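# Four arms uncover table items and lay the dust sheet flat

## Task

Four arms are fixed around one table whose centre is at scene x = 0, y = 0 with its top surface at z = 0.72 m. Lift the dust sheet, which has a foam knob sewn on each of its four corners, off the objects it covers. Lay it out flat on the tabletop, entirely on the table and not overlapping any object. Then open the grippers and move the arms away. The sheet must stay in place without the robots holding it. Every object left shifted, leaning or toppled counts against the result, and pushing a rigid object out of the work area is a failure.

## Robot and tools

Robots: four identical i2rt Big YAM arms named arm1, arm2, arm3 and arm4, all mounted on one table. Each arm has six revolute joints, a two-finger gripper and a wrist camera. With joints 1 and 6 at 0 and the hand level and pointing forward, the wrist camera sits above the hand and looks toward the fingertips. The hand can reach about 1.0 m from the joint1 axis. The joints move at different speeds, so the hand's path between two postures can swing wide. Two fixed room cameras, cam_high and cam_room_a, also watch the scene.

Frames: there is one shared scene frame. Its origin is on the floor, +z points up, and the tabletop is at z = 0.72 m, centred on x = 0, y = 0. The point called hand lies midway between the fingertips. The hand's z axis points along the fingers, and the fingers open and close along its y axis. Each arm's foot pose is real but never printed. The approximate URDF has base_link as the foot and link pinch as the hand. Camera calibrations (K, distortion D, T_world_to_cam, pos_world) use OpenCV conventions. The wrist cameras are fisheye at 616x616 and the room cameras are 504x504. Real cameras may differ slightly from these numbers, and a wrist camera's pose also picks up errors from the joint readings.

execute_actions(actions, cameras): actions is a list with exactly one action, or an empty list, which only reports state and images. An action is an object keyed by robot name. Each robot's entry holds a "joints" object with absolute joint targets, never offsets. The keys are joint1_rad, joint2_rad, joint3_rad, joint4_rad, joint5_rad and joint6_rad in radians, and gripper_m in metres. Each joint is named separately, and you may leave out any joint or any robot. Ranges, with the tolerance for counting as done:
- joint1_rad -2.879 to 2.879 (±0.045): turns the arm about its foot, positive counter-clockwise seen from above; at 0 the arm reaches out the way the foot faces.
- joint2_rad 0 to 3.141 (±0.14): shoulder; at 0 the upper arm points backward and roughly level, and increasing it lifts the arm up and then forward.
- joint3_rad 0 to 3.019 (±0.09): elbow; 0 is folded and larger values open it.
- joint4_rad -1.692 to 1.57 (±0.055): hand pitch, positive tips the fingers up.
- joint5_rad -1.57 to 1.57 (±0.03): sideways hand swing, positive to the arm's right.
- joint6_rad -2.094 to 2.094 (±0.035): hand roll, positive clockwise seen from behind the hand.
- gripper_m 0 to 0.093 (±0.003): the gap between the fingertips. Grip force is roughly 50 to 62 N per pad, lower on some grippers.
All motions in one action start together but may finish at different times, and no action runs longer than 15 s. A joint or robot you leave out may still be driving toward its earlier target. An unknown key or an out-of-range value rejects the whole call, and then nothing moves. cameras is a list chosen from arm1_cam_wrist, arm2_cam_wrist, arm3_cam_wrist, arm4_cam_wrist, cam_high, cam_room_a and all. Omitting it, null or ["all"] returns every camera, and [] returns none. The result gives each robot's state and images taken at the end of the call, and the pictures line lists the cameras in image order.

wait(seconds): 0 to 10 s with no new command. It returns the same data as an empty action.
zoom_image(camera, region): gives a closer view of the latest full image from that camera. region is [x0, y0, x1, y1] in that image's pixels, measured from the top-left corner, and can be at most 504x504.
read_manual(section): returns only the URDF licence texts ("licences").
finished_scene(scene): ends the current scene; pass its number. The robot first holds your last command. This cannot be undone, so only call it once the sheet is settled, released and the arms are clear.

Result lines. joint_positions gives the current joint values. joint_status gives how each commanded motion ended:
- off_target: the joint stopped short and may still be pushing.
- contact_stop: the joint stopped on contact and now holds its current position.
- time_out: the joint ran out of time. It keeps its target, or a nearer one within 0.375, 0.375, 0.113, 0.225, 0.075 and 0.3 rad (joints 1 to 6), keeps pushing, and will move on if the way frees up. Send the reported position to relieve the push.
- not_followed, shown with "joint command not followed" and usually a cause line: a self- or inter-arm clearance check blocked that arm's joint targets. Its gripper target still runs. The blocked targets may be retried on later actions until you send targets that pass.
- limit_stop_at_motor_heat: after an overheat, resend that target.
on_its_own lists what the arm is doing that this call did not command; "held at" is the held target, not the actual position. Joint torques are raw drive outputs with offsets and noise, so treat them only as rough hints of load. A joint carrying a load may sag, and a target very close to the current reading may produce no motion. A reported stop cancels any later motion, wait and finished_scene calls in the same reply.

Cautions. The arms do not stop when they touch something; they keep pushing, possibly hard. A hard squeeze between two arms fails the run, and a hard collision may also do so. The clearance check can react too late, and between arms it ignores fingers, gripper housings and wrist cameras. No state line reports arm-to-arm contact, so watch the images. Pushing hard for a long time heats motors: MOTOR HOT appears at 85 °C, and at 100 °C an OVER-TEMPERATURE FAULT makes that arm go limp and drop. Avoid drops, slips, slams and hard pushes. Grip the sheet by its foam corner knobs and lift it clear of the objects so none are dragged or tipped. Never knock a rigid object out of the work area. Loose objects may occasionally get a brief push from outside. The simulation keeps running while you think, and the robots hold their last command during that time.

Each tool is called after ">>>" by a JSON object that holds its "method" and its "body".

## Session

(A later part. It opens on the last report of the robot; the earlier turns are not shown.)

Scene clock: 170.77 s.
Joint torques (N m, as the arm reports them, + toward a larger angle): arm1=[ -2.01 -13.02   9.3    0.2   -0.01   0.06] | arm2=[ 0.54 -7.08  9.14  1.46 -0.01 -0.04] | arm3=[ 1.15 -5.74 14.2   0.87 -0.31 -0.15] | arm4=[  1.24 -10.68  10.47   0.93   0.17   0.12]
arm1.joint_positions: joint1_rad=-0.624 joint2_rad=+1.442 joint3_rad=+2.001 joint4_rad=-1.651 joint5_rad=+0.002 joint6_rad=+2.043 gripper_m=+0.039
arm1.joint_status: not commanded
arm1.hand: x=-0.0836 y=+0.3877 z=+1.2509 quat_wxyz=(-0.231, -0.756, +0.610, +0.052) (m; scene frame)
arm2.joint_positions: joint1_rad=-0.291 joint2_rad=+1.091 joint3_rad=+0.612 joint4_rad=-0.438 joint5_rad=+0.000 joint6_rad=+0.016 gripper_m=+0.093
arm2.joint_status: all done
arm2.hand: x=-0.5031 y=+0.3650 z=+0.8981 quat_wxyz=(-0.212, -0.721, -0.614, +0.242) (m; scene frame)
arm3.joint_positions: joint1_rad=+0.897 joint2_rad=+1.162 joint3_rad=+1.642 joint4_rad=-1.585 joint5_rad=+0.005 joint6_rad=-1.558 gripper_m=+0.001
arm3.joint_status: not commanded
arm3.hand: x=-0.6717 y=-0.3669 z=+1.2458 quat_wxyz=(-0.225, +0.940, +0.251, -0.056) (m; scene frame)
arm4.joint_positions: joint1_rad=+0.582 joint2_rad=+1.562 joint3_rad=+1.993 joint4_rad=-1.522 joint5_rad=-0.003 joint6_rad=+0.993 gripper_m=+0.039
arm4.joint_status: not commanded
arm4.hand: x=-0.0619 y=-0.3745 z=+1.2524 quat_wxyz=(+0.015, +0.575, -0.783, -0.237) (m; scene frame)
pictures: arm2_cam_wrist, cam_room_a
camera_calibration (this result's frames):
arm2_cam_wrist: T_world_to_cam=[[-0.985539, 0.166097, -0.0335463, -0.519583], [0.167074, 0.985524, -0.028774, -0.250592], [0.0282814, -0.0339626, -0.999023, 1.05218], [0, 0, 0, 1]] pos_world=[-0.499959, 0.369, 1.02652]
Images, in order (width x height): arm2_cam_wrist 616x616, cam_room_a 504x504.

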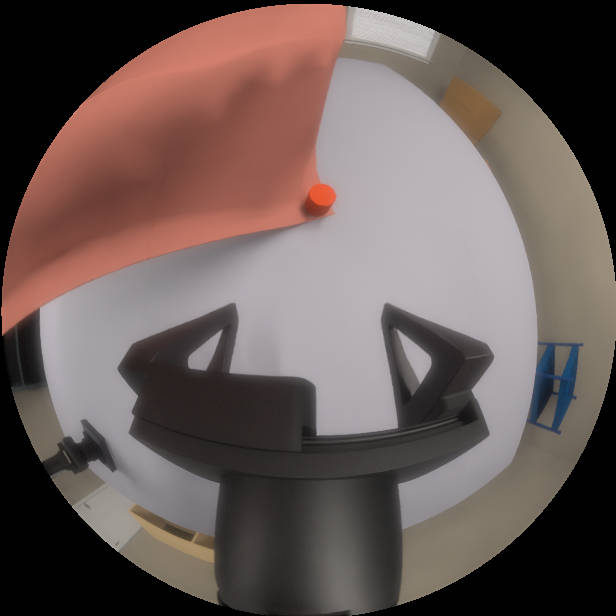

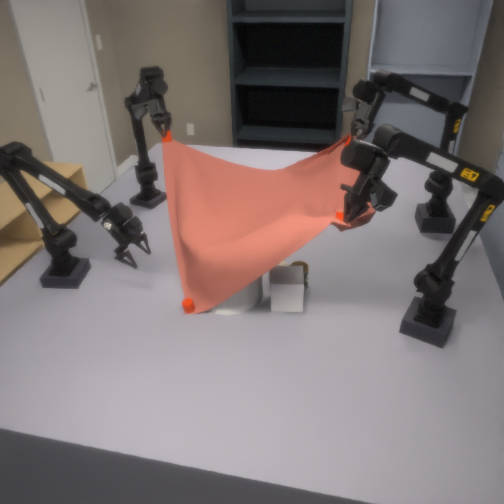

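>>> {"method": "execute_actions", "body": {"actions": [{"arm2":{"joints":{"joint1_rad":-0.318,"joint2_rad":1.62,"joint3_rad":0.83,"joint4_rad":-0.06,"gripper_m":0.075}}}], "cameras": ["arm2_cam_wrist","cam_room_a"]}}

Scene clock: 188.30 s.
Joint torques (N m, as the arm reports them, + toward a larger angle): arm1=[ -2.43 -12.33   9.16   0.12   0.03  -0.04] | arm2=[  0.27 -13.62   8.1    1.34  -0.02  -0.04] | arm3=[ 1.07 -5.63 14.21  0.87 -0.31 -0.15] | arm4=[  1.46 -10.76  10.51   0.93   0.17   0.11]
arm1.joint_positions: joint1_rad=-0.624 joint2_rad=+1.442 joint3_rad=+2.001 joint4_rad=-1.651 joint5_rad=+0.002 joint6_rad=+2.043 gripper_m=+0.039
arm1.joint_status: not commanded
arm1.hand: x=-0.0836 y=+0.3877 z=+1.2509 quat_wxyz=(-0.231, -0.756, +0.610, +0.052) (m; scene frame)
arm2.joint_positions: joint1_rad=-0.312 joint2_rad=+1.635 joint3_rad=+0.814 joint4_rad=-0.077 joint5_rad=+0.000 joint6_rad=+0.016 gripper_m=+0.075
arm2.joint_status: all done
arm2.hand: x=-0.5330 y=+0.2362 z=+0.8039 quat_wxyz=(-0.215, -0.725, -0.605, +0.251) (m; scene frame)
arm3.joint_positions: joint1_rad=+0.897 joint2_rad=+1.162 joint3_rad=+1.642 joint4_rad=-1.585 joint5_rad=+0.005 joint6_rad=-1.558 gripper_m=+0.001
arm3.joint_status: not commanded
arm3.hand: x=-0.6717 y=-0.3669 z=+1.2458 quat_wxyz=(-0.225, +0.940, +0.251, -0.056) (m; scene frame)
arm4.joint_positions: joint1_rad=+0.582 joint2_rad=+1.562 joint3_rad=+1.993 joint4_rad=-1.522 joint5_rad=-0.003 joint6_rad=+0.993 gripper_m=+0.039
arm4.joint_status: not commanded
arm4.hand: x=-0.0619 y=-0.3745 z=+1.2524 quat_wxyz=(+0.015, +0.575, -0.783, -0.237) (m; scene frame)
pictures: arm2_cam_wrist, cam_room_a
camera_calibration (this result's frames):
arm2_cam_wrist: T_world_to_cam=[[-0.982147, 0.185107, -0.0335085, -0.533528], [0.186576, 0.981273, -0.0478771, -0.0945875], [0.0240186, -0.0532742, -0.998291, 0.956227], [0, 0, 0, 1]] pos_world=[-0.529323, 0.242518, 0.932187]
Images, in order (width x height): arm2_cam_wrist 616x616, cam_room_a 504x504.

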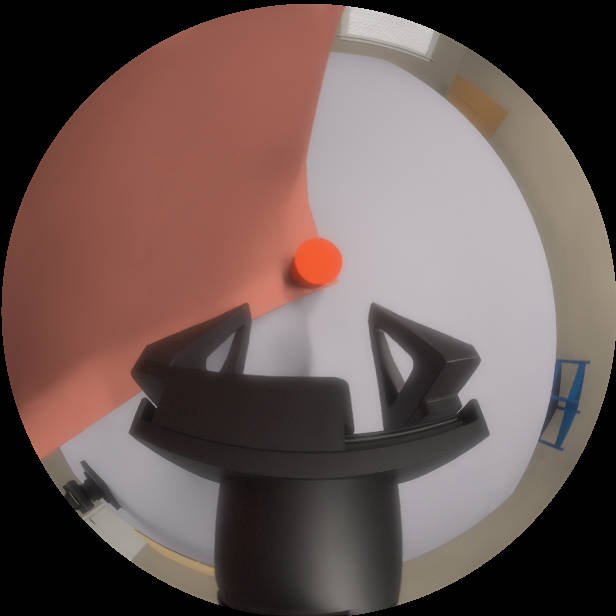

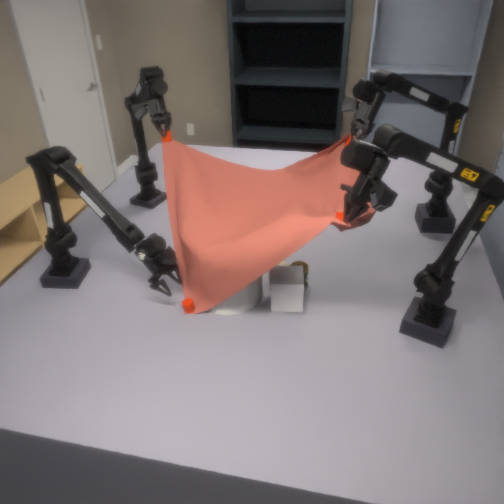

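>>> {"method": "execute_actions", "body": {"actions": [{"arm2":{"joints":{"joint1_rad":-0.33,"joint2_rad":1.845,"joint3_rad":0.935,"joint4_rad":0.055}}}], "cameras": ["arm2_cam_wrist"]}}

Scene clock: 198.77 s.
Joint torques (N m, as the arm reports them, + toward a larger angle): arm1=[ -2.09 -12.84   9.1    0.54  -0.01   0.01] | arm2=[ -0.3  -16.88   7.33   1.2    0.04  -0.07] | arm3=[ 1.15 -5.71 14.22  0.89 -0.31 -0.15] | arm4=[  1.34 -10.78  10.43   0.89   0.16   0.13]
arm1.joint_positions: joint1_rad=-0.624 joint2_rad=+1.442 joint3_rad=+2.001 joint4_rad=-1.651 joint5_rad=+0.002 joint6_rad=+2.043 gripper_m=+0.039
arm1.joint_status: not commanded
arm1.hand: x=-0.0836 y=+0.3877 z=+1.2509 quat_wxyz=(-0.231, -0.756, +0.610, +0.052) (m; scene frame)
arm2.joint_positions: joint1_rad=-0.323 joint2_rad=+1.863 joint3_rad=+0.915 joint4_rad=+0.043 joint5_rad=+0.000 joint6_rad=+0.016 gripper_m=+0.075
arm2.joint_status: all done
arm2.hand: x=-0.5465 y=+0.1944 z=+0.7419 quat_wxyz=(-0.212, -0.729, -0.601, +0.250) (m; scene frame)
arm3.joint_positions: joint1_rad=+0.897 joint2_rad=+1.162 joint3_rad=+1.642 joint4_rad=-1.585 joint5_rad=+0.005 joint6_rad=-1.558 gripper_m=+0.001
arm3.joint_status: not commanded
arm3.hand: x=-0.6717 y=-0.3669 z=+1.2458 quat_wxyz=(-0.225, +0.940, +0.251, -0.056) (m; scene frame)
arm4.joint_positions: joint1_rad=+0.582 joint2_rad=+1.562 joint3_rad=+1.993 joint4_rad=-1.522 joint5_rad=-0.003 joint6_rad=+0.993 gripper_m=+0.039
arm4.joint_status: not commanded
arm4.hand: x=-0.0619 y=-0.3745 z=+1.2524 quat_wxyz=(+0.015, +0.575, -0.783, -0.237) (m; scene frame)
pictures: arm2_cam_wrist
camera_calibration (this result's frames):
arm2_cam_wrist: T_world_to_cam=[[-0.980001, 0.196172, -0.0333868, -0.542183], [0.197479, 0.979415, -0.0418019, -0.0522683], [0.0244991, -0.0475591, -0.998568, 0.891785], [0, 0, 0, 1]] pos_world=[-0.542866, 0.199966, 0.870222]
Images, in order (width x height): arm2_cam_wrist 616x616.

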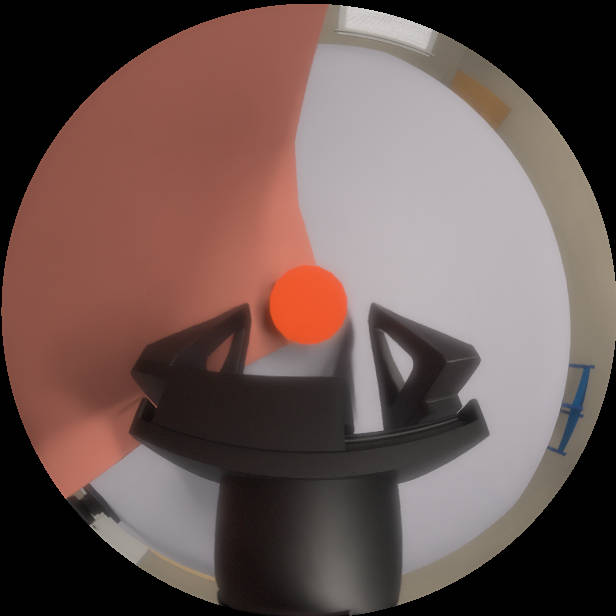

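>>> {"method": "execute_actions", "body": {"actions": [{"arm2":{"joints":{"gripper_m":0}}}], "cameras": []}}

>>> {"method": "execute_actions", "body": {"actions": [{"arm2":{"joints":{"joint1_rad":-0.57,"joint2_rad":1.31,"joint3_rad":1.13,"joint4_rad":-0.8}}}], "cameras": ["cam_room_a"]}}

>>> {"method": "execute_actions", "body": {"actions": [{"arm2":{"joints":{"joint1_rad":-0.76,"joint2_rad":1.375,"joint3_rad":1.91,"joint4_rad":-1.6,"joint6_rad":-0.4}}}], "cameras": ["cam_high","cam_room_a"]}}

Scene clock: 210.30 s.
Joint torques (N m, as the arm reports them, + toward a larger angle): arm1=[ -2.83 -11.77   8.94   0.32   0.04   0.05] | arm2=[ -0.21 -16.03   7.51   1.17   0.01  -0.05] | arm3=[ 1.16 -5.62 14.21  0.86 -0.31 -0.15] | arm4=[  1.26 -10.76  10.46   0.86   0.17   0.12]
arm1.joint_positions: joint1_rad=-0.624 joint2_rad=+1.442 joint3_rad=+2.001 joint4_rad=-1.651 joint5_rad=+0.002 joint6_rad=+2.043 gripper_m=+0.039
arm1.joint_status: not commanded
arm1.hand: x=-0.0836 y=+0.3877 z=+1.2509 quat_wxyz=(-0.231, -0.756, +0.610, +0.052) (m; scene frame)
arm2.joint_positions: joint1_rad=-0.323 joint2_rad=+1.863 joint3_rad=+0.915 joint4_rad=+0.043 joint5_rad=+0.000 joint6_rad=+0.016 gripper_m=+0.040
arm2.joint_status: gripper_m off_target (ended at +0.040, target +0.000)
arm2.hand: x=-0.5465 y=+0.1944 z=+0.7419 quat_wxyz=(-0.212, -0.729, -0.601, +0.250) (m; scene frame)
arm3.joint_positions: joint1_rad=+0.897 joint2_rad=+1.162 joint3_rad=+1.642 joint4_rad=-1.585 joint5_rad=+0.005 joint6_rad=-1.558 gripper_m=+0.001
arm3.joint_status: not commanded
arm3.hand: x=-0.6717 y=-0.3669 z=+1.2458 quat_wxyz=(-0.225, +0.940, +0.251, -0.056) (m; scene frame)
arm4.joint_positions: joint1_rad=+0.582 joint2_rad=+1.562 joint3_rad=+1.993 joint4_rad=-1.522 joint5_rad=-0.003 joint6_rad=+0.993 gripper_m=+0.039
arm4.joint_status: not commanded
arm4.hand: x=-0.0619 y=-0.3745 z=+1.2524 quat_wxyz=(+0.015, +0.575, -0.783, -0.237) (m; scene frame)
pictures: none
No camera images: the call's "cameras" was empty. Leave "cameras" out to get every camera's image.

Scene clock: 211.77 s.
Joint torques (N m, as the arm reports them, + toward a larger angle): arm1=[ -1.88 -13.25   9.2    0.46   0.01   0.11] | arm2=[  0.52 -11.2   10.51   0.41  -0.04   0.01] | arm3=[ 1.09 -5.74 14.15  0.85 -0.21 -0.15] | arm4=[  1.46 -10.82  10.54   0.94   0.16   0.11]
arm1.joint_positions: joint1_rad=-0.624 joint2_rad=+1.441 joint3_rad=+2.001 joint4_rad=-1.651 joint5_rad=+0.001 joint6_rad=+2.044 gripper_m=+0.039
arm1.joint_status: not commanded
arm1.hand: x=-0.0835 y=+0.3877 z=+1.2511 quat_wxyz=(-0.231, -0.756, +0.610, +0.052) (m; scene frame)
arm2.joint_positions: joint1_rad=-0.571 joint2_rad=+1.321 joint3_rad=+1.108 joint4_rad=-0.792 joint5_rad=+0.000 joint6_rad=+0.012 gripper_m=+0.040
arm2.joint_status: all done
arm2.hand: x=-0.6512 y=+0.3017 z=+0.9984 quat_wxyz=(-0.153, -0.810, -0.516, +0.235) (m; scene frame)
arm3.joint_positions: joint1_rad=+0.897 joint2_rad=+1.162 joint3_rad=+1.642 joint4_rad=-1.585 joint5_rad=+0.003 joint6_rad=-1.558 gripper_m=+0.001
arm3.joint_status: not commanded
arm3.hand: x=-0.6720 y=-0.3671 z=+1.2458 quat_wxyz=(-0.225, +0.940, +0.251, -0.057) (m; scene frame)
arm4.joint_positions: joint1_rad=+0.582 joint2_rad=+1.562 joint3_rad=+1.993 joint4_rad=-1.522 joint5_rad=-0.003 joint6_rad=+0.993 gripper_m=+0.039
arm4.joint_status: not commanded
arm4.hand: x=-0.0619 y=-0.3745 z=+1.2524 quat_wxyz=(+0.015, +0.575, -0.783, -0.237) (m; scene frame)
pictures: cam_room_a
Images, in order (width x height): cam_room_a 504x504.

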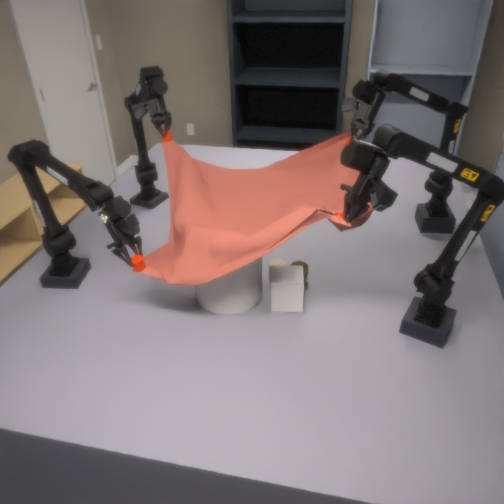

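Scene clock: 213.43 s.
Joint torques (N m, as the arm reports them, + toward a larger angle): arm1=[ -3.04 -12.3    9.02   0.29   0.04   0.01] | arm2=[  0.66 -10.6   11.07   0.32   0.05  -0.06] | arm3=[ 1.05 -5.8  14.21  0.88 -0.17 -0.15] | arm4=[  1.3  -10.72  10.46   0.87   0.15   0.12]
arm1.joint_positions: joint1_rad=-0.624 joint2_rad=+1.441 joint3_rad=+2.001 joint4_rad=-1.651 joint5_rad=+0.001 joint6_rad=+2.044 gripper_m=+0.039
arm1.joint_status: not commanded
arm1.hand: x=-0.0835 y=+0.3877 z=+1.2511 quat_wxyz=(-0.231, -0.756, +0.610, +0.052) (m; scene frame)
arm2.joint_positions: joint1_rad=-0.763 joint2_rad=+1.378 joint3_rad=+1.871 joint4_rad=-1.593 joint5_rad=-0.003 joint6_rad=-0.382 gripper_m=+0.040
arm2.joint_status: all done
arm2.hand: x=-0.7131 y=+0.3780 z=+1.2491 quat_wxyz=(-0.067, -0.763, -0.603, +0.225) (m; scene frame)
arm3.joint_positions: joint1_rad=+0.897 joint2_rad=+1.162 joint3_rad=+1.642 joint4_rad=-1.585 joint5_rad=+0.002 joint6_rad=-1.558 gripper_m=+0.001
arm3.joint_status: not commanded
arm3.hand: x=-0.6722 y=-0.3672 z=+1.2458 quat_wxyz=(-0.225, +0.940, +0.251, -0.058) (m; scene frame)
arm4.joint_positions: joint1_rad=+0.582 joint2_rad=+1.562 joint3_rad=+1.993 joint4_rad=-1.522 joint5_rad=-0.003 joint6_rad=+0.993 gripper_m=+0.039
arm4.joint_status: not commanded
arm4.hand: x=-0.0619 y=-0.3745 z=+1.2524 quat_wxyz=(+0.015, +0.575, -0.783, -0.237) (m; scene frame)
pictures: cam_high, cam_room_a
Images, in order (width x height): cam_high 504x504, cam_room_a 504x504.

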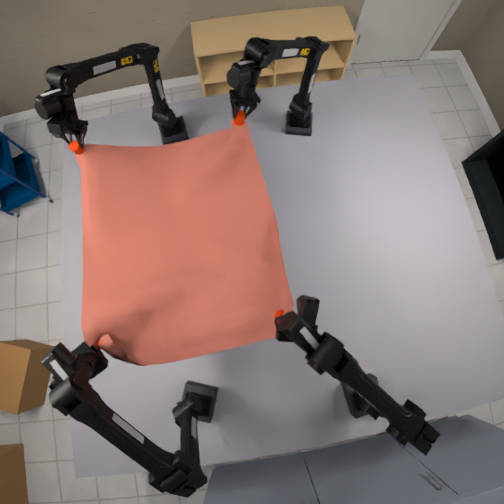

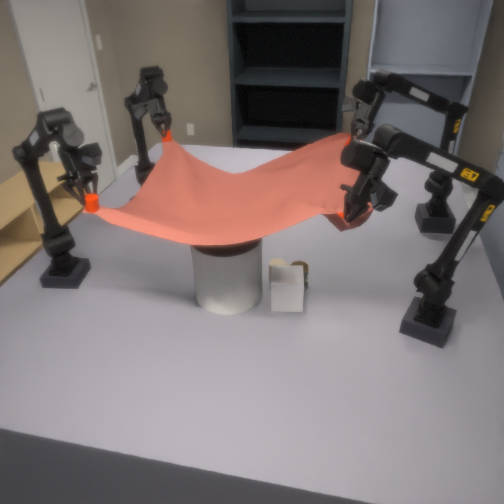

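>>> {"method": "execute_actions", "body": {"actions": [{"arm1":{"joints":{"joint1_rad":0.09,"joint2_rad":0.977,"joint3_rad":1.655,"joint4_rad":-1.62}},"arm2":{"joints":{"joint1_rad":-0.13,"joint2_rad":1.075,"joint3_rad":1.645,"joint4_rad":-1.5,"joint6_rad":0.2}},"arm3":{"joints":{"joint1_rad":0.12,"joint2_rad":0.95,"joint3_rad":1.54,"joint4_rad":-1.53,"joint6_rad":-2.05}},"arm4":{"joints":{"joint1_rad":0.12,"joint2_rad":1.15,"joint3_rad":1.59,"joint4_rad":-1.385,"joint6_rad":0.5}}}], "cameras": ["cam_high","cam_room_a"]}}

Scene clock: 225.80 s.
Joint torques (N m, as the arm reports them, + toward a larger angle): arm1=[-0.65 -2.82  7.83  1.08 -0.07  0.01] | arm2=[ 0.81 -5.66  8.61  1.25  0.14  0.25] | arm3=[ 0.85 -3.68  9.96  1.77 -0.28 -0.2 ] | arm4=[ 1.39 -4.78  7.99  2.38  0.06 -0.02]
arm1.joint_positions: joint1_rad=+0.078 joint2_rad=+0.982 joint3_rad=+1.661 joint4_rad=-1.624 joint5_rad=+0.006 joint6_rad=+2.046 gripper_m=+0.039
arm1.joint_status: all done
arm1.hand: x=+0.2289 y=+0.3852 z=+1.2745 quat_wxyz=(-0.303, -0.901, +0.308, -0.040) (m; scene frame)
arm2.joint_positions: joint1_rad=-0.130 joint2_rad=+1.081 joint3_rad=+1.635 joint4_rad=-1.516 joint5_rad=-0.003 joint6_rad=+0.186 gripper_m=+0.040
arm2.joint_status: all done
arm2.hand: x=-0.4388 y=+0.3877 z=+1.2678 quat_wxyz=(-0.233, -0.728, -0.616, +0.189) (m; scene frame)
arm3.joint_positions: joint1_rad=+0.120 joint2_rad=+0.954 joint3_rad=+1.537 joint4_rad=-1.541 joint5_rad=+0.005 joint6_rad=-2.034 gripper_m=+0.001
arm3.joint_status: all done
arm3.hand: x=-0.4005 y=-0.3885 z=+1.2732 quat_wxyz=(-0.284, +0.947, +0.105, +0.110) (m; scene frame)
arm4.joint_positions: joint1_rad=+0.123 joint2_rad=+1.140 joint3_rad=+1.597 joint4_rad=-1.401 joint5_rad=-0.001 joint6_rad=+0.509 gripper_m=+0.039
arm4.joint_status: all done
arm4.hand: x=+0.1920 y=-0.3948 z=+1.2732 quat_wxyz=(-0.124, +0.572, -0.760, -0.282) (m; scene frame)
pictures: cam_high, cam_room_a
Images, in order (width x height): cam_high 504x504, cam_room_a 504x504.

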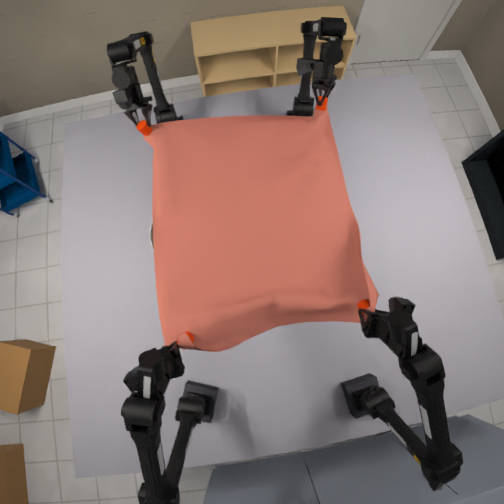

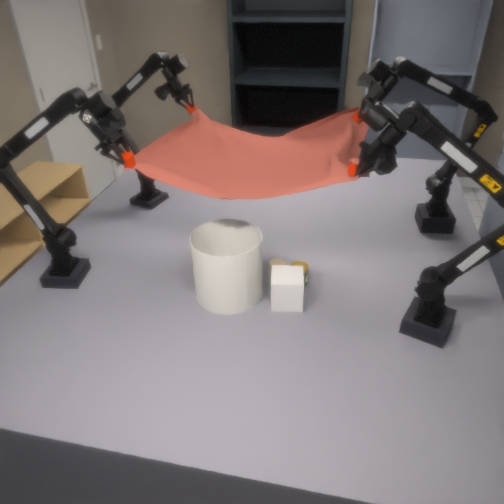

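>>> {"method": "execute_actions", "body": {"actions": [{"arm1":{"joints":{"joint1_rad":0.9,"joint2_rad":1.07,"joint3_rad":1.66,"joint4_rad":-1.58}},"arm2":{"joints":{"joint1_rad":0.546,"joint2_rad":1.30,"joint3_rad":1.80,"joint4_rad":-1.46,"joint6_rad":0.85}},"arm3":{"joints":{"joint1_rad":-0.47,"joint2_rad":1.24,"joint3_rad":1.71,"joint4_rad":-1.43}},"arm4":{"joints":{"joint1_rad":-0.55,"joint2_rad":1.25,"joint3_rad":1.68,"joint4_rad":-1.385,"joint6_rad":-0.15}}}], "cameras": ["cam_high"]}}

>>> {"method": "execute_actions", "body": {"actions": [{"arm1":{"joints":{"joint1_rad":1.25,"joint2_rad":1.56,"joint3_rad":1.395,"joint4_rad":-1.215}},"arm2":{"joints":{"joint1_rad":0.824,"joint2_rad":1.84,"joint3_rad":1.72,"joint4_rad":-1.248,"joint6_rad":1.1}},"arm3":{"joints":{"joint1_rad":-0.715,"joint2_rad":1.845,"joint3_rad":1.69,"joint4_rad":-1.218}},"arm4":{"joints":{"joint1_rad":-0.93,"joint2_rad":1.735,"joint3_rad":1.49,"joint4_rad":-1.125,"joint6_rad":-0.5}}}]}}

Scene clock: 239.67 s.
Joint torques (N m, as the arm reports them, + toward a larger angle): arm1=[ 0.47 -6.22  8.51  1.36 -0.23  0.03] | arm2=[ 0.12 -9.76 11.55  0.98  0.13  0.21] | arm3=[ 1.23 -9.05 14.02  1.09 -0.16 -0.1 ] | arm4=[ 1.33 -8.83 13.59  2.23  0.22  0.03]
arm1.joint_positions: joint1_rad=+0.887 joint2_rad=+1.083 joint3_rad=+1.661 joint4_rad=-1.590 joint5_rad=+0.010 joint6_rad=+2.046 gripper_m=+0.039
arm1.joint_status: all done
arm1.hand: x=+0.4928 y=+0.4005 z=+1.2473 quat_wxyz=(-0.235, -0.959, -0.071, -0.139) (m; scene frame)
arm2.joint_positions: joint1_rad=+0.553 joint2_rad=+1.303 joint3_rad=+1.757 joint4_rad=-1.469 joint5_rad=-0.001 joint6_rad=+0.835 gripper_m=+0.040
arm2.joint_status: all done
arm2.hand: x=-0.1488 y=+0.4047 z=+1.2432 quat_wxyz=(-0.274, -0.724, -0.633, +0.005) (m; scene frame)
arm3.joint_positions: joint1_rad=-0.477 joint2_rad=+1.261 joint3_rad=+1.669 joint4_rad=-1.427 joint5_rad=+0.002 joint6_rad=-2.043 gripper_m=+0.001
arm3.joint_status: all done
arm3.hand: x=-0.1419 y=-0.3969 z=+1.2413 quat_wxyz=(-0.218, +0.945, -0.176, +0.170) (m; scene frame)
arm4.joint_positions: joint1_rad=-0.545 joint2_rad=+1.265 joint3_rad=+1.617 joint4_rad=-1.401 joint5_rad=-0.006 joint6_rad=-0.142 gripper_m=+0.039
arm4.joint_status: all done
arm4.hand: x=+0.4775 y=-0.3856 z=+1.2315 quat_wxyz=(-0.225, +0.575, -0.776, -0.125) (m; scene frame)
pictures: cam_high
Images, in order (width x height): cam_high 504x504.

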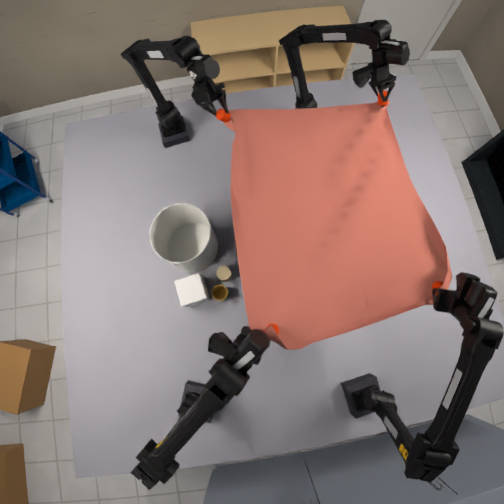

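Scene clock: 241.30 s.
Joint torques (N m, as the arm reports them, + toward a larger angle): arm1=[  0.76 -15.13  10.03  -0.1   -0.8    0.  ] | arm2=[  0.54 -18.15  11.08  -0.03  -0.12   0.21] | arm3=[  0.8  -16.79  11.55  -0.73   0.13  -0.08] | arm4=[  0.17 -16.81   9.87   1.74   0.52   0.05]
arm1.joint_positions: joint1_rad=+1.230 joint2_rad=+1.560 joint3_rad=+1.384 joint4_rad=-1.216 joint5_rad=+0.025 joint6_rad=+2.049 gripper_m=+0.039
arm1.joint_status: all done
arm1.hand: x=+0.7002 y=+0.4008 z=+0.9510 quat_wxyz=(-0.072, -0.967, -0.241, -0.050) (m; scene frame)
arm2.joint_positions: joint1_rad=+0.820 joint2_rad=+1.843 joint3_rad=+1.686 joint4_rad=-1.246 joint5_rad=+0.005 joint6_rad=+1.089 gripper_m=+0.040
arm2.joint_status: all done
arm2.hand: x=+0.0534 y=+0.4106 z=+0.9454 quat_wxyz=(-0.081, -0.746, -0.660, -0.017) (m; scene frame)
arm3.joint_positions: joint1_rad=-0.712 joint2_rad=+1.850 joint3_rad=+1.676 joint4_rad=-1.189 joint5_rad=-0.005 joint6_rad=-2.048 gripper_m=+0.001
arm3.joint_status: all done
arm3.hand: x=+0.0677 y=-0.4010 z=+0.9577 quat_wxyz=(-0.079, +0.950, -0.293, +0.073) (m; scene frame)
arm4.joint_positions: joint1_rad=-0.910 joint2_rad=+1.760 joint3_rad=+1.469 joint4_rad=-1.145 joint5_rad=-0.016 joint6_rad=-0.495 gripper_m=+0.039
arm4.joint_status: all done
arm4.hand: x=+0.6859 y=-0.4070 z=+0.9376 quat_wxyz=(-0.066, +0.589, -0.805, -0.017) (m; scene frame)
pictures: arm1_cam_wrist, arm2_cam_wrist, arm3_cam_wrist, arm4_cam_wrist, cam_high, cam_room_a
camera_calibration (this result's frames):
arm1_cam_wrist: T_world_to_cam=[[-0.464634, 0.868242, -0.173986, 0.143949], [0.62645, 0.461165, 0.6284, -1.2141], [0.625839, 0.182983, -0.758184, 0.333917], [0, 0, 0, 1]] pos_world=[0.618479, 0.373817, 1.04116]
arm2_cam_wrist: T_world_to_cam=[[-0.977748, 0.136058, -0.159678, 0.154109], [0.0358106, 0.858236, 0.512005, -0.839124], [0.206703, 0.494894, -0.844011, 0.71202], [0, 0, 0, 1]] pos_world=[0.0335519, 0.346825, 1.0552]
arm3_cam_wrist: T_world_to_cam=[[0.544332, 0.816976, 0.190402, 0.111074], [0.566372, -0.525352, 0.635002, -0.848464], [0.618809, -0.237814, -0.748679, 0.705089], [0, 0, 0, 1]] pos_world=[-0.0162298, -0.368807, 1.04551]
arm4_cam_wrist: T_world_to_cam=[[0.949179, -0.310485, 0.0515609, -0.822139], [-0.297537, -0.831771, 0.468645, -0.565453], [-0.10262, -0.460169, -0.881881, 0.831297], [0, 0, 0, 1]] pos_world=[0.697421, -0.343052, 1.04049]
Images, in order (width x height): arm1_cam_wrist 616x616, arm2_cam_wrist 616x616, arm3_cam_wrist 616x616, arm4_cam_wrist 616x616, cam_high 504x504, cam_room_a 504x504.

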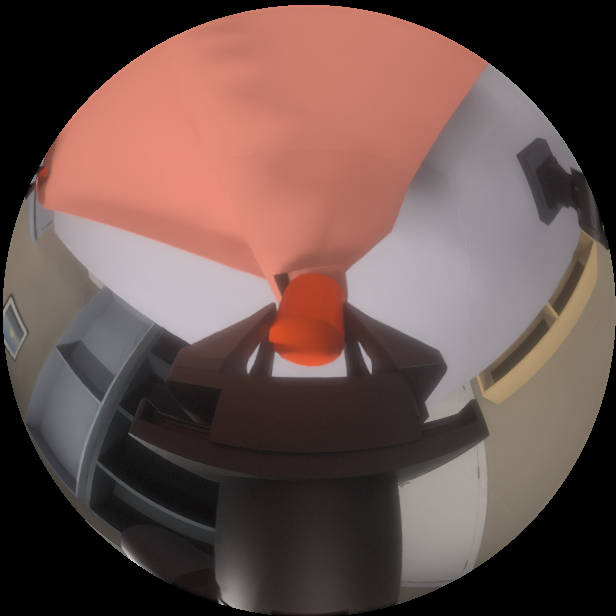

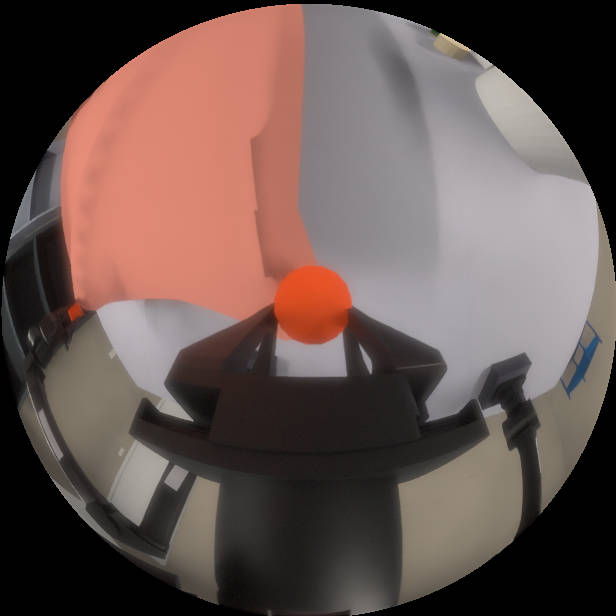

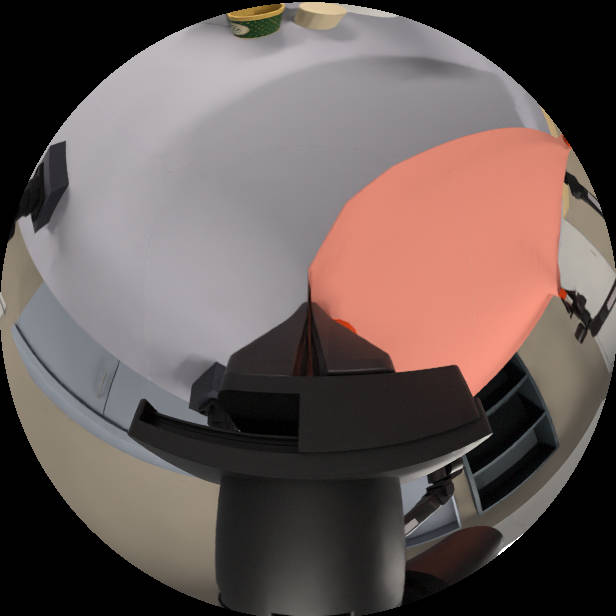

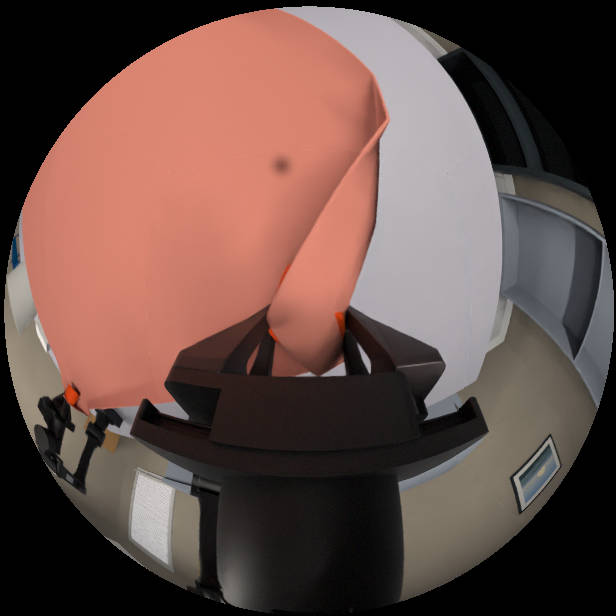

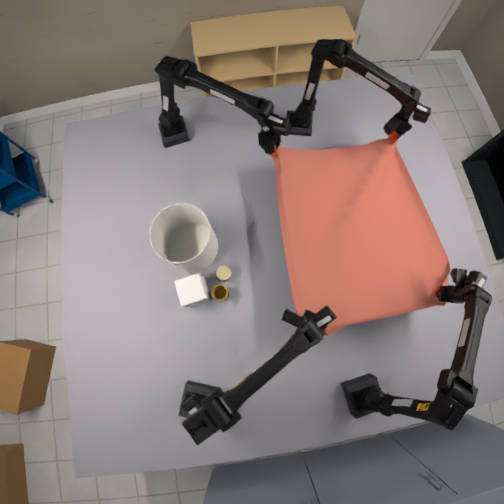

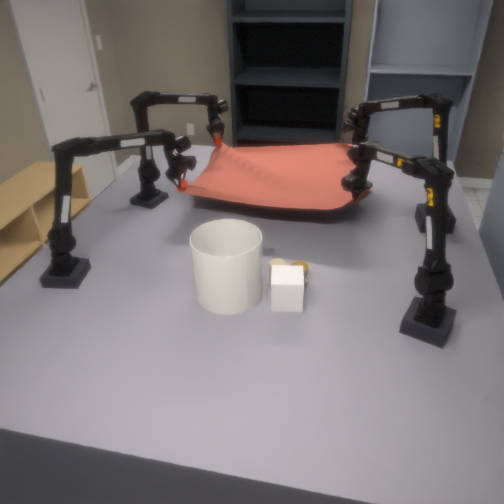

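>>> {"method": "execute_actions", "body": {"actions": [{"arm1":{"joints":{"joint1_rad":1.215,"joint2_rad":1.77,"joint3_rad":1.205,"joint4_rad":-0.915}},"arm2":{"joints":{"joint1_rad":0.8,"joint2_rad":1.965,"joint3_rad":1.43,"joint4_rad":-0.935}},"arm3":{"joints":{"joint1_rad":-0.709,"joint2_rad":2.12,"joint3_rad":1.6,"joint4_rad":-0.97}},"arm4":{"joints":{"joint1_rad":-0.905,"joint2_rad":1.945,"joint3_rad":1.36,"joint4_rad":-0.875}}}], "cameras": []}}

>>> {"method": "execute_actions", "body": {"actions": [{"arm1":{"joints":{"gripper_m":0.09}},"arm3":{"joints":{"gripper_m":0.09}},"arm4":{"joints":{"gripper_m":0.09}},"arm2":{"joints":{"gripper_m":0.09}}}], "cameras": []}}

>>> {"method": "execute_actions", "body": {"actions": [{"arm1":{"joints":{"joint2_rad":1.5,"joint4_rad":-1.18}},"arm2":{"joints":{"joint2_rad":1.72,"joint4_rad":-1.18}},"arm3":{"joints":{"joint2_rad":1.88,"joint4_rad":-1.21}},"arm4":{"joints":{"joint2_rad":1.7,"joint4_rad":-1.13}}}]}}

Scene clock: 263.00 s.
Joint torques (N m, as the arm reports them, + toward a larger angle): arm1=[ -1.27 -15.08   8.01   0.35  -0.34   0.03] | arm2=[  0.74 -19.38   8.57  -0.16  -0.09   0.19] | arm3=[  0.19 -18.31   8.93   0.02   0.24  -0.05] | arm4=[  0.99 -17.41   7.61   1.51   0.26   0.04]
arm1.joint_positions: joint1_rad=+1.210 joint2_rad=+1.767 joint3_rad=+1.201 joint4_rad=-0.924 joint5_rad=+0.012 joint6_rad=+2.049 gripper_m=+0.039
arm1.joint_status: all done
arm1.hand: x=+0.6939 y=+0.3956 z=+0.7888 quat_wxyz=(-0.032, -0.972, -0.232, -0.021) (m; scene frame)
arm2.joint_positions: joint1_rad=+0.795 joint2_rad=+1.973 joint3_rad=+1.411 joint4_rad=-0.937 joint5_rad=+0.005 joint6_rad=+1.092 gripper_m=+0.040
arm2.joint_status: all done
arm2.hand: x=+0.0171 y=+0.4182 z=+0.7745 quat_wxyz=(-0.035, -0.758, -0.652, -0.005) (m; scene frame)
arm3.joint_positions: joint1_rad=-0.700 joint2_rad=+2.115 joint3_rad=+1.600 joint4_rad=-0.965 joint5_rad=-0.008 joint6_rad=-2.052 gripper_m=+0.001
arm3.joint_status: all done
arm3.hand: x=+0.0756 y=-0.3870 z=+0.7749 quat_wxyz=(-0.039, +0.957, -0.286, +0.031) (m; scene frame)
arm4.joint_positions: joint1_rad=-0.897 joint2_rad=+1.965 joint3_rad=+1.352 joint4_rad=-0.892 joint5_rad=-0.008 joint6_rad=-0.495 gripper_m=+0.039
arm4.joint_status: all done
arm4.hand: x=+0.6816 y=-0.4032 z=+0.7897 quat_wxyz=(-0.032, +0.595, -0.803, -0.009) (m; scene frame)
pictures: none
No camera images: the call's "cameras" was empty. Leave "cameras" out to get every camera's image.

Scene clock: 263.70 s.
Joint torques (N m, as the arm reports them, + toward a larger angle): arm1=[ -0.14 -16.55   8.08   0.15  -0.07  -0.02] | arm2=[  0.73 -18.56   8.68  -0.12   0.06   0.22] | arm3=[  0.27 -18.22   9.     0.1    0.01  -0.05] | arm4=[  1.06 -18.13   7.7    1.35   0.05   0.06]
arm1.joint_positions: joint1_rad=+1.210 joint2_rad=+1.767 joint3_rad=+1.201 joint4_rad=-0.924 joint5_rad=+0.003 joint6_rad=+2.049 gripper_m=+0.090
arm1.joint_status: all done
arm1.hand: x=+0.6950 y=+0.3971 z=+0.7888 quat_wxyz=(-0.028, -0.972, -0.232, -0.025) (m; scene frame)
arm2.joint_positions: joint1_rad=+0.795 joint2_rad=+1.973 joint3_rad=+1.411 joint4_rad=-0.937 joint5_rad=+0.002 joint6_rad=+1.092 gripper_m=+0.090
arm2.joint_status: all done
arm2.hand: x=+0.0175 y=+0.4187 z=+0.7745 quat_wxyz=(-0.035, -0.758, -0.652, -0.007) (m; scene frame)
arm3.joint_positions: joint1_rad=-0.701 joint2_rad=+2.115 joint3_rad=+1.600 joint4_rad=-0.965 joint5_rad=-0.002 joint6_rad=-2.052 gripper_m=+0.090
arm3.joint_status: all done
arm3.hand: x=+0.0765 y=-0.3886 z=+0.7749 quat_wxyz=(-0.037, +0.957, -0.287, +0.033) (m; scene frame)
arm4.joint_positions: joint1_rad=-0.898 joint2_rad=+1.965 joint3_rad=+1.352 joint4_rad=-0.888 joint5_rad=-0.002 joint6_rad=-0.495 gripper_m=+0.090
arm4.joint_status: all done
arm4.hand: x=+0.6833 y=-0.4039 z=+0.7897 quat_wxyz=(-0.034, +0.595, -0.803, -0.006) (m; scene frame)
pictures: none
No camera images: the call's "cameras" was empty. Leave "cameras" out to get every camera's image.

Scene clock: 265.03 s.
Joint torques (N m, as the arm reports them, + toward a larger angle): arm1=[ -0.34 -10.6    9.05  -0.32  -0.01   0.04] | arm2=[  1.35 -15.75   9.56  -0.46   0.01   0.19] | arm3=[  0.41 -15.73  10.56  -0.11   0.01  -0.06] | arm4=[  1.2  -11.27   8.78   0.38   0.05   0.06]
arm1.joint_positions: joint1_rad=+1.210 joint2_rad=+1.482 joint3_rad=+1.201 joint4_rad=-1.170 joint5_rad=+0.002 joint6_rad=+2.049 gripper_m=+0.090
arm1.joint_status: all done
arm1.hand: x=+0.6528 y=+0.4269 z=+0.9137 quat_wxyz=(-0.043, -0.971, -0.232, -0.038) (m; scene frame)
arm2.joint_positions: joint1_rad=+0.795 joint2_rad=+1.726 joint3_rad=+1.411 joint4_rad=-1.171 joint5_rad=+0.002 joint6_rad=+1.092 gripper_m=+0.090
arm2.joint_status: all done
arm2.hand: x=-0.0162 y=+0.4434 z=+0.9019 quat_wxyz=(-0.041, -0.757, -0.652, -0.008) (m; scene frame)
arm3.joint_positions: joint1_rad=-0.701 joint2_rad=+1.869 joint3_rad=+1.592 joint4_rad=-1.201 joint5_rad=-0.002 joint6_rad=-2.052 gripper_m=+0.090
arm3.joint_status: all done
arm3.hand: x=+0.0385 y=-0.4099 z=+0.9116 quat_wxyz=(-0.038, +0.957, -0.287, +0.034) (m; scene frame)
arm4.joint_positions: joint1_rad=-0.898 joint2_rad=+1.678 joint3_rad=+1.352 joint4_rad=-1.114 joint5_rad=-0.002 joint6_rad=-0.495 gripper_m=+0.090
arm4.joint_status: all done
arm4.hand: x=+0.6580 y=-0.4289 z=+0.9341 quat_wxyz=(-0.064, +0.594, -0.802, -0.010) (m; scene frame)
pictures: arm1_cam_wrist, arm2_cam_wrist, arm3_cam_wrist, arm4_cam_wrist, cam_high, cam_room_a
camera_calibration (this result's frames):
arm1_cam_wrist: T_world_to_cam=[[-0.454784, 0.883633, -0.111194, 0.0224437], [0.656814, 0.417096, 0.628193, -1.17384], [0.601471, 0.212658, -0.770071, 0.344602], [0, 0, 0, 1]] pos_world=[0.573934, 0.39649, 1.00526]
arm2_cam_wrist: T_world_to_cam=[[-0.981623, 0.169308, -0.0880398, -0.00481938], [0.093741, 0.829668, 0.55033, -0.863475], [0.166219, 0.531963, -0.830293, 0.643922], [0, 0, 0, 1]] pos_world=[-0.0308199, 0.374671, 1.00942]
arm3_cam_wrist: T_world_to_cam=[[0.546176, 0.833052, 0.0878413, 0.243002], [0.635246, -0.480264, 0.604821, -0.764004], [0.546034, -0.274538, -0.791502, 0.713295], [0, 0, 0, 1]] pos_world=[-0.0368746, -0.37353, 1.00531]
arm4_cam_wrist: T_world_to_cam=[[0.951928, -0.300198, 0.0609445, -0.808424], [-0.291812, -0.8282, 0.478466, -0.601726], [-0.0931603, -0.47325, -0.875988, 0.797921], [0, 0, 0, 1]] pos_world=[0.668305, -0.36342, 1.03614]
Images, in order (width x height): arm1_cam_wrist 616x616, arm2_cam_wrist 616x616, arm3_cam_wrist 616x616, arm4_cam_wrist 616x616, cam_high 504x504, cam_room_a 504x504.

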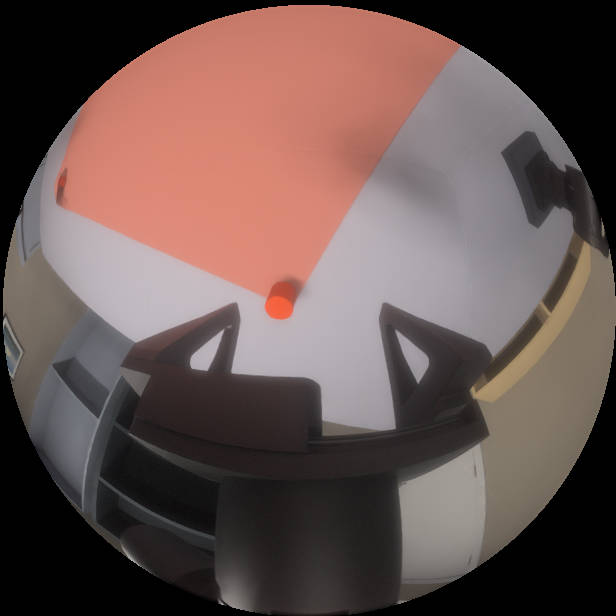

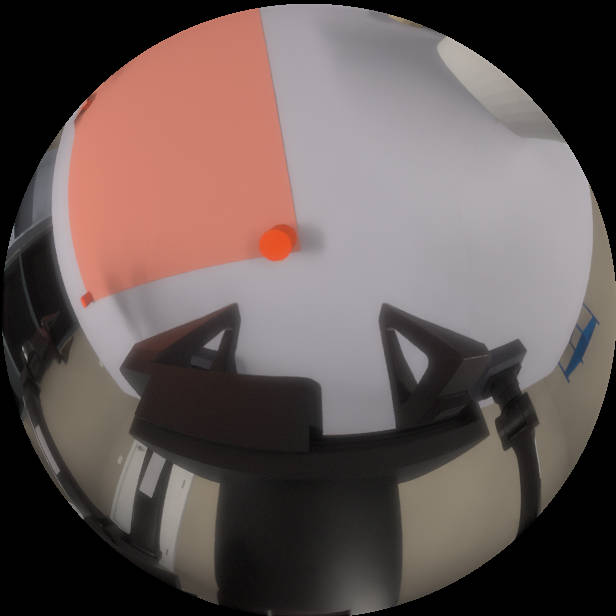

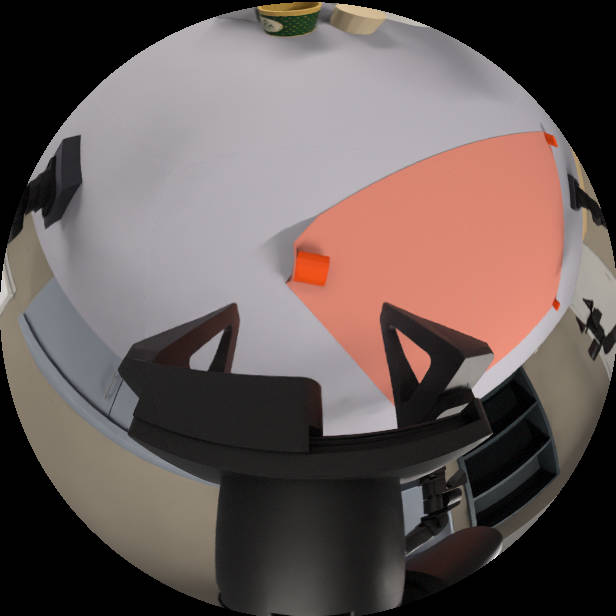

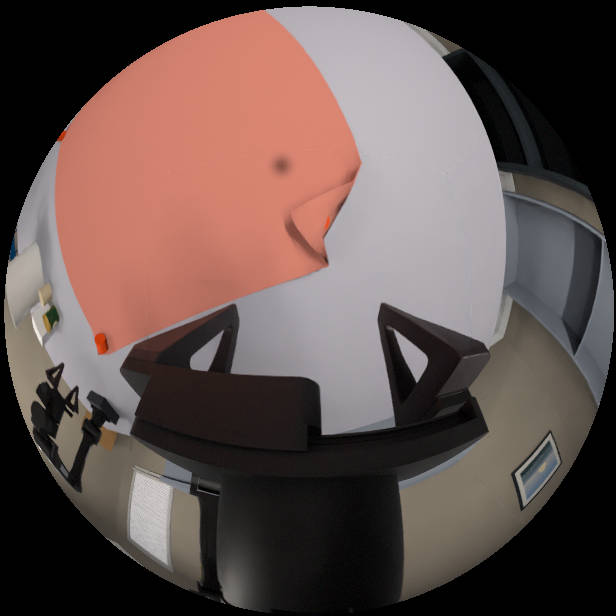

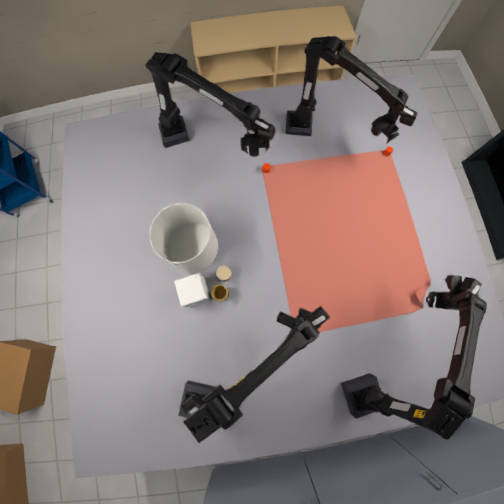

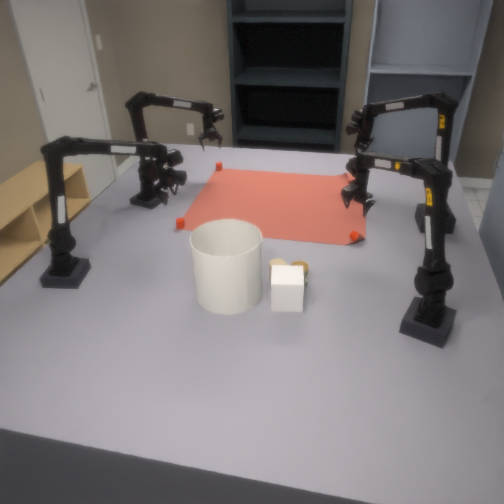

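>>> {"method": "execute_actions", "body": {"actions": [{"arm4":{"joints":{"joint1_rad":-0.73,"gripper_m":0.0}},"arm1":{"joints":{"joint2_rad":1.0}},"arm2":{"joints":{"joint2_rad":1.0}},"arm3":{"joints":{"joint2_rad":1.1}}}], "cameras": []}}

>>> {"method": "execute_actions", "body": {"actions": [{"arm4":{"joints":{"joint2_rad":1.975,"joint4_rad":-0.845}}}], "cameras": ["arm4_cam_wrist"]}}

Scene clock: 279.47 s.
Joint torques (N m, as the arm reports them, + toward a larger angle): arm1=[-0.66 -3.92 10.2   0.42  0.01 -0.03] | arm2=[ 0.65 -5.58 10.25  0.59  0.01  0.13] | arm3=[ 0.38 -6.22 11.35  1.19  0.03  0.01] | arm4=[  1.49 -11.7    8.87   0.4    0.03   0.05]
arm1.joint_positions: joint1_rad=+1.210 joint2_rad=+0.992 joint3_rad=+1.201 joint4_rad=-1.171 joint5_rad=+0.002 joint6_rad=+2.049 gripper_m=+0.090
arm1.joint_status: all done
arm1.hand: x=+0.5994 y=+0.4644 z=+1.1125 quat_wxyz=(-0.224, -0.929, -0.221, -0.195) (m; scene frame)
arm2.joint_positions: joint1_rad=+0.795 joint2_rad=+1.008 joint3_rad=+1.410 joint4_rad=-1.173 joint5_rad=+0.002 joint6_rad=+1.092 gripper_m=+0.090
arm2.joint_status: all done
arm2.hand: x=-0.1176 y=+0.5177 z=+1.2360 quat_wxyz=(-0.379, -0.698, -0.601, -0.088) (m; scene frame)
arm3.joint_positions: joint1_rad=-0.701 joint2_rad=+1.106 joint3_rad=+1.590 joint4_rad=-1.201 joint5_rad=-0.002 joint6_rad=-2.052 gripper_m=+0.090
arm3.joint_status: all done
arm3.hand: x=-0.0972 y=-0.4859 z=+1.3027 quat_wxyz=(-0.300, +0.870, -0.261, +0.291) (m; scene frame)
arm4.joint_positions: joint1_rad=-0.729 joint2_rad=+1.678 joint3_rad=+1.352 joint4_rad=-1.114 joint5_rad=-0.001 joint6_rad=-0.495 gripper_m=+0.000
arm4.joint_status: all done
arm4.hand: x=+0.5910 y=-0.3715 z=+0.9341 quat_wxyz=(-0.063, +0.659, -0.749, -0.015) (m; scene frame)
pictures: none
No camera images: the call's "cameras" was empty. Leave "cameras" out to get every camera's image.

Scene clock: 280.63 s.
Joint torques (N m, as the arm reports them, + toward a larger angle): arm1=[-1.21 -4.96 10.07  0.63  0.   -0.03] | arm2=[ 0.58 -5.83 10.21  0.66 -0.01  0.11] | arm3=[ 0.27 -6.19 11.34  1.28  0.03  0.01] | arm4=[  1.58 -17.24   7.46   1.55   0.01   0.05]
arm1.joint_positions: joint1_rad=+1.210 joint2_rad=+0.992 joint3_rad=+1.201 joint4_rad=-1.171 joint5_rad=+0.002 joint6_rad=+2.049 gripper_m=+0.090
arm1.joint_status: not commanded
arm1.hand: x=+0.5994 y=+0.4644 z=+1.1125 quat_wxyz=(-0.224, -0.929, -0.221, -0.195) (m; scene frame)
arm2.joint_positions: joint1_rad=+0.795 joint2_rad=+1.008 joint3_rad=+1.410 joint4_rad=-1.173 joint5_rad=+0.002 joint6_rad=+1.092 gripper_m=+0.090
arm2.joint_status: not commanded
arm2.hand: x=-0.1176 y=+0.5177 z=+1.2360 quat_wxyz=(-0.379, -0.698, -0.601, -0.088) (m; scene frame)
arm3.joint_positions: joint1_rad=-0.701 joint2_rad=+1.106 joint3_rad=+1.590 joint4_rad=-1.201 joint5_rad=-0.002 joint6_rad=-2.052 gripper_m=+0.090
arm3.joint_status: not commanded
arm3.hand: x=-0.0972 y=-0.4859 z=+1.3027 quat_wxyz=(-0.300, +0.870, -0.261, +0.291) (m; scene frame)
arm4.joint_positions: joint1_rad=-0.729 joint2_rad=+1.990 joint3_rad=+1.352 joint4_rad=-0.863 joint5_rad=-0.001 joint6_rad=-0.495 gripper_m=+0.000
arm4.joint_status: all done
arm4.hand: x=+0.6131 y=-0.3406 z=+0.7768 quat_wxyz=(-0.033, +0.660, -0.750, -0.009) (m; scene frame)
pictures: arm4_cam_wrist
camera_calibration (this result's frames):
arm4_cam_wrist: T_world_to_cam=[[0.990487, -0.13355, 0.0331688, -0.6749], [-0.130935, -0.840531, 0.525703, -0.605993], [-0.0423281, -0.525045, -0.850022, 0.628745], [0, 0, 0, 1]] pos_world=[0.615747, -0.269369, 0.875404]
Images, in order (width x height): arm4_cam_wrist 616x616.

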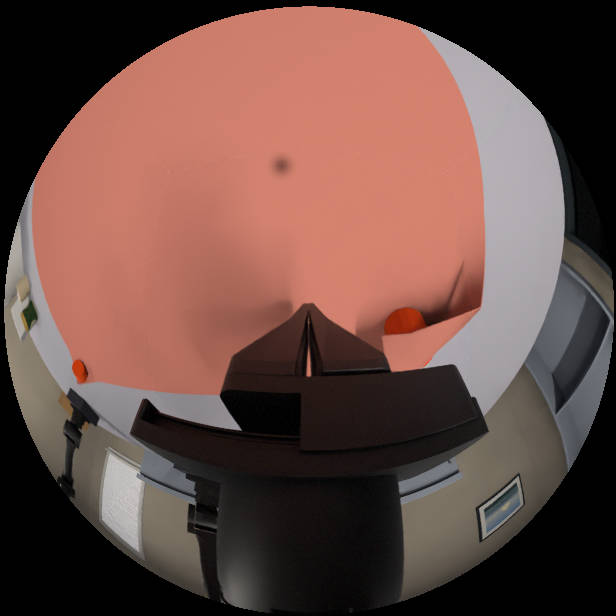

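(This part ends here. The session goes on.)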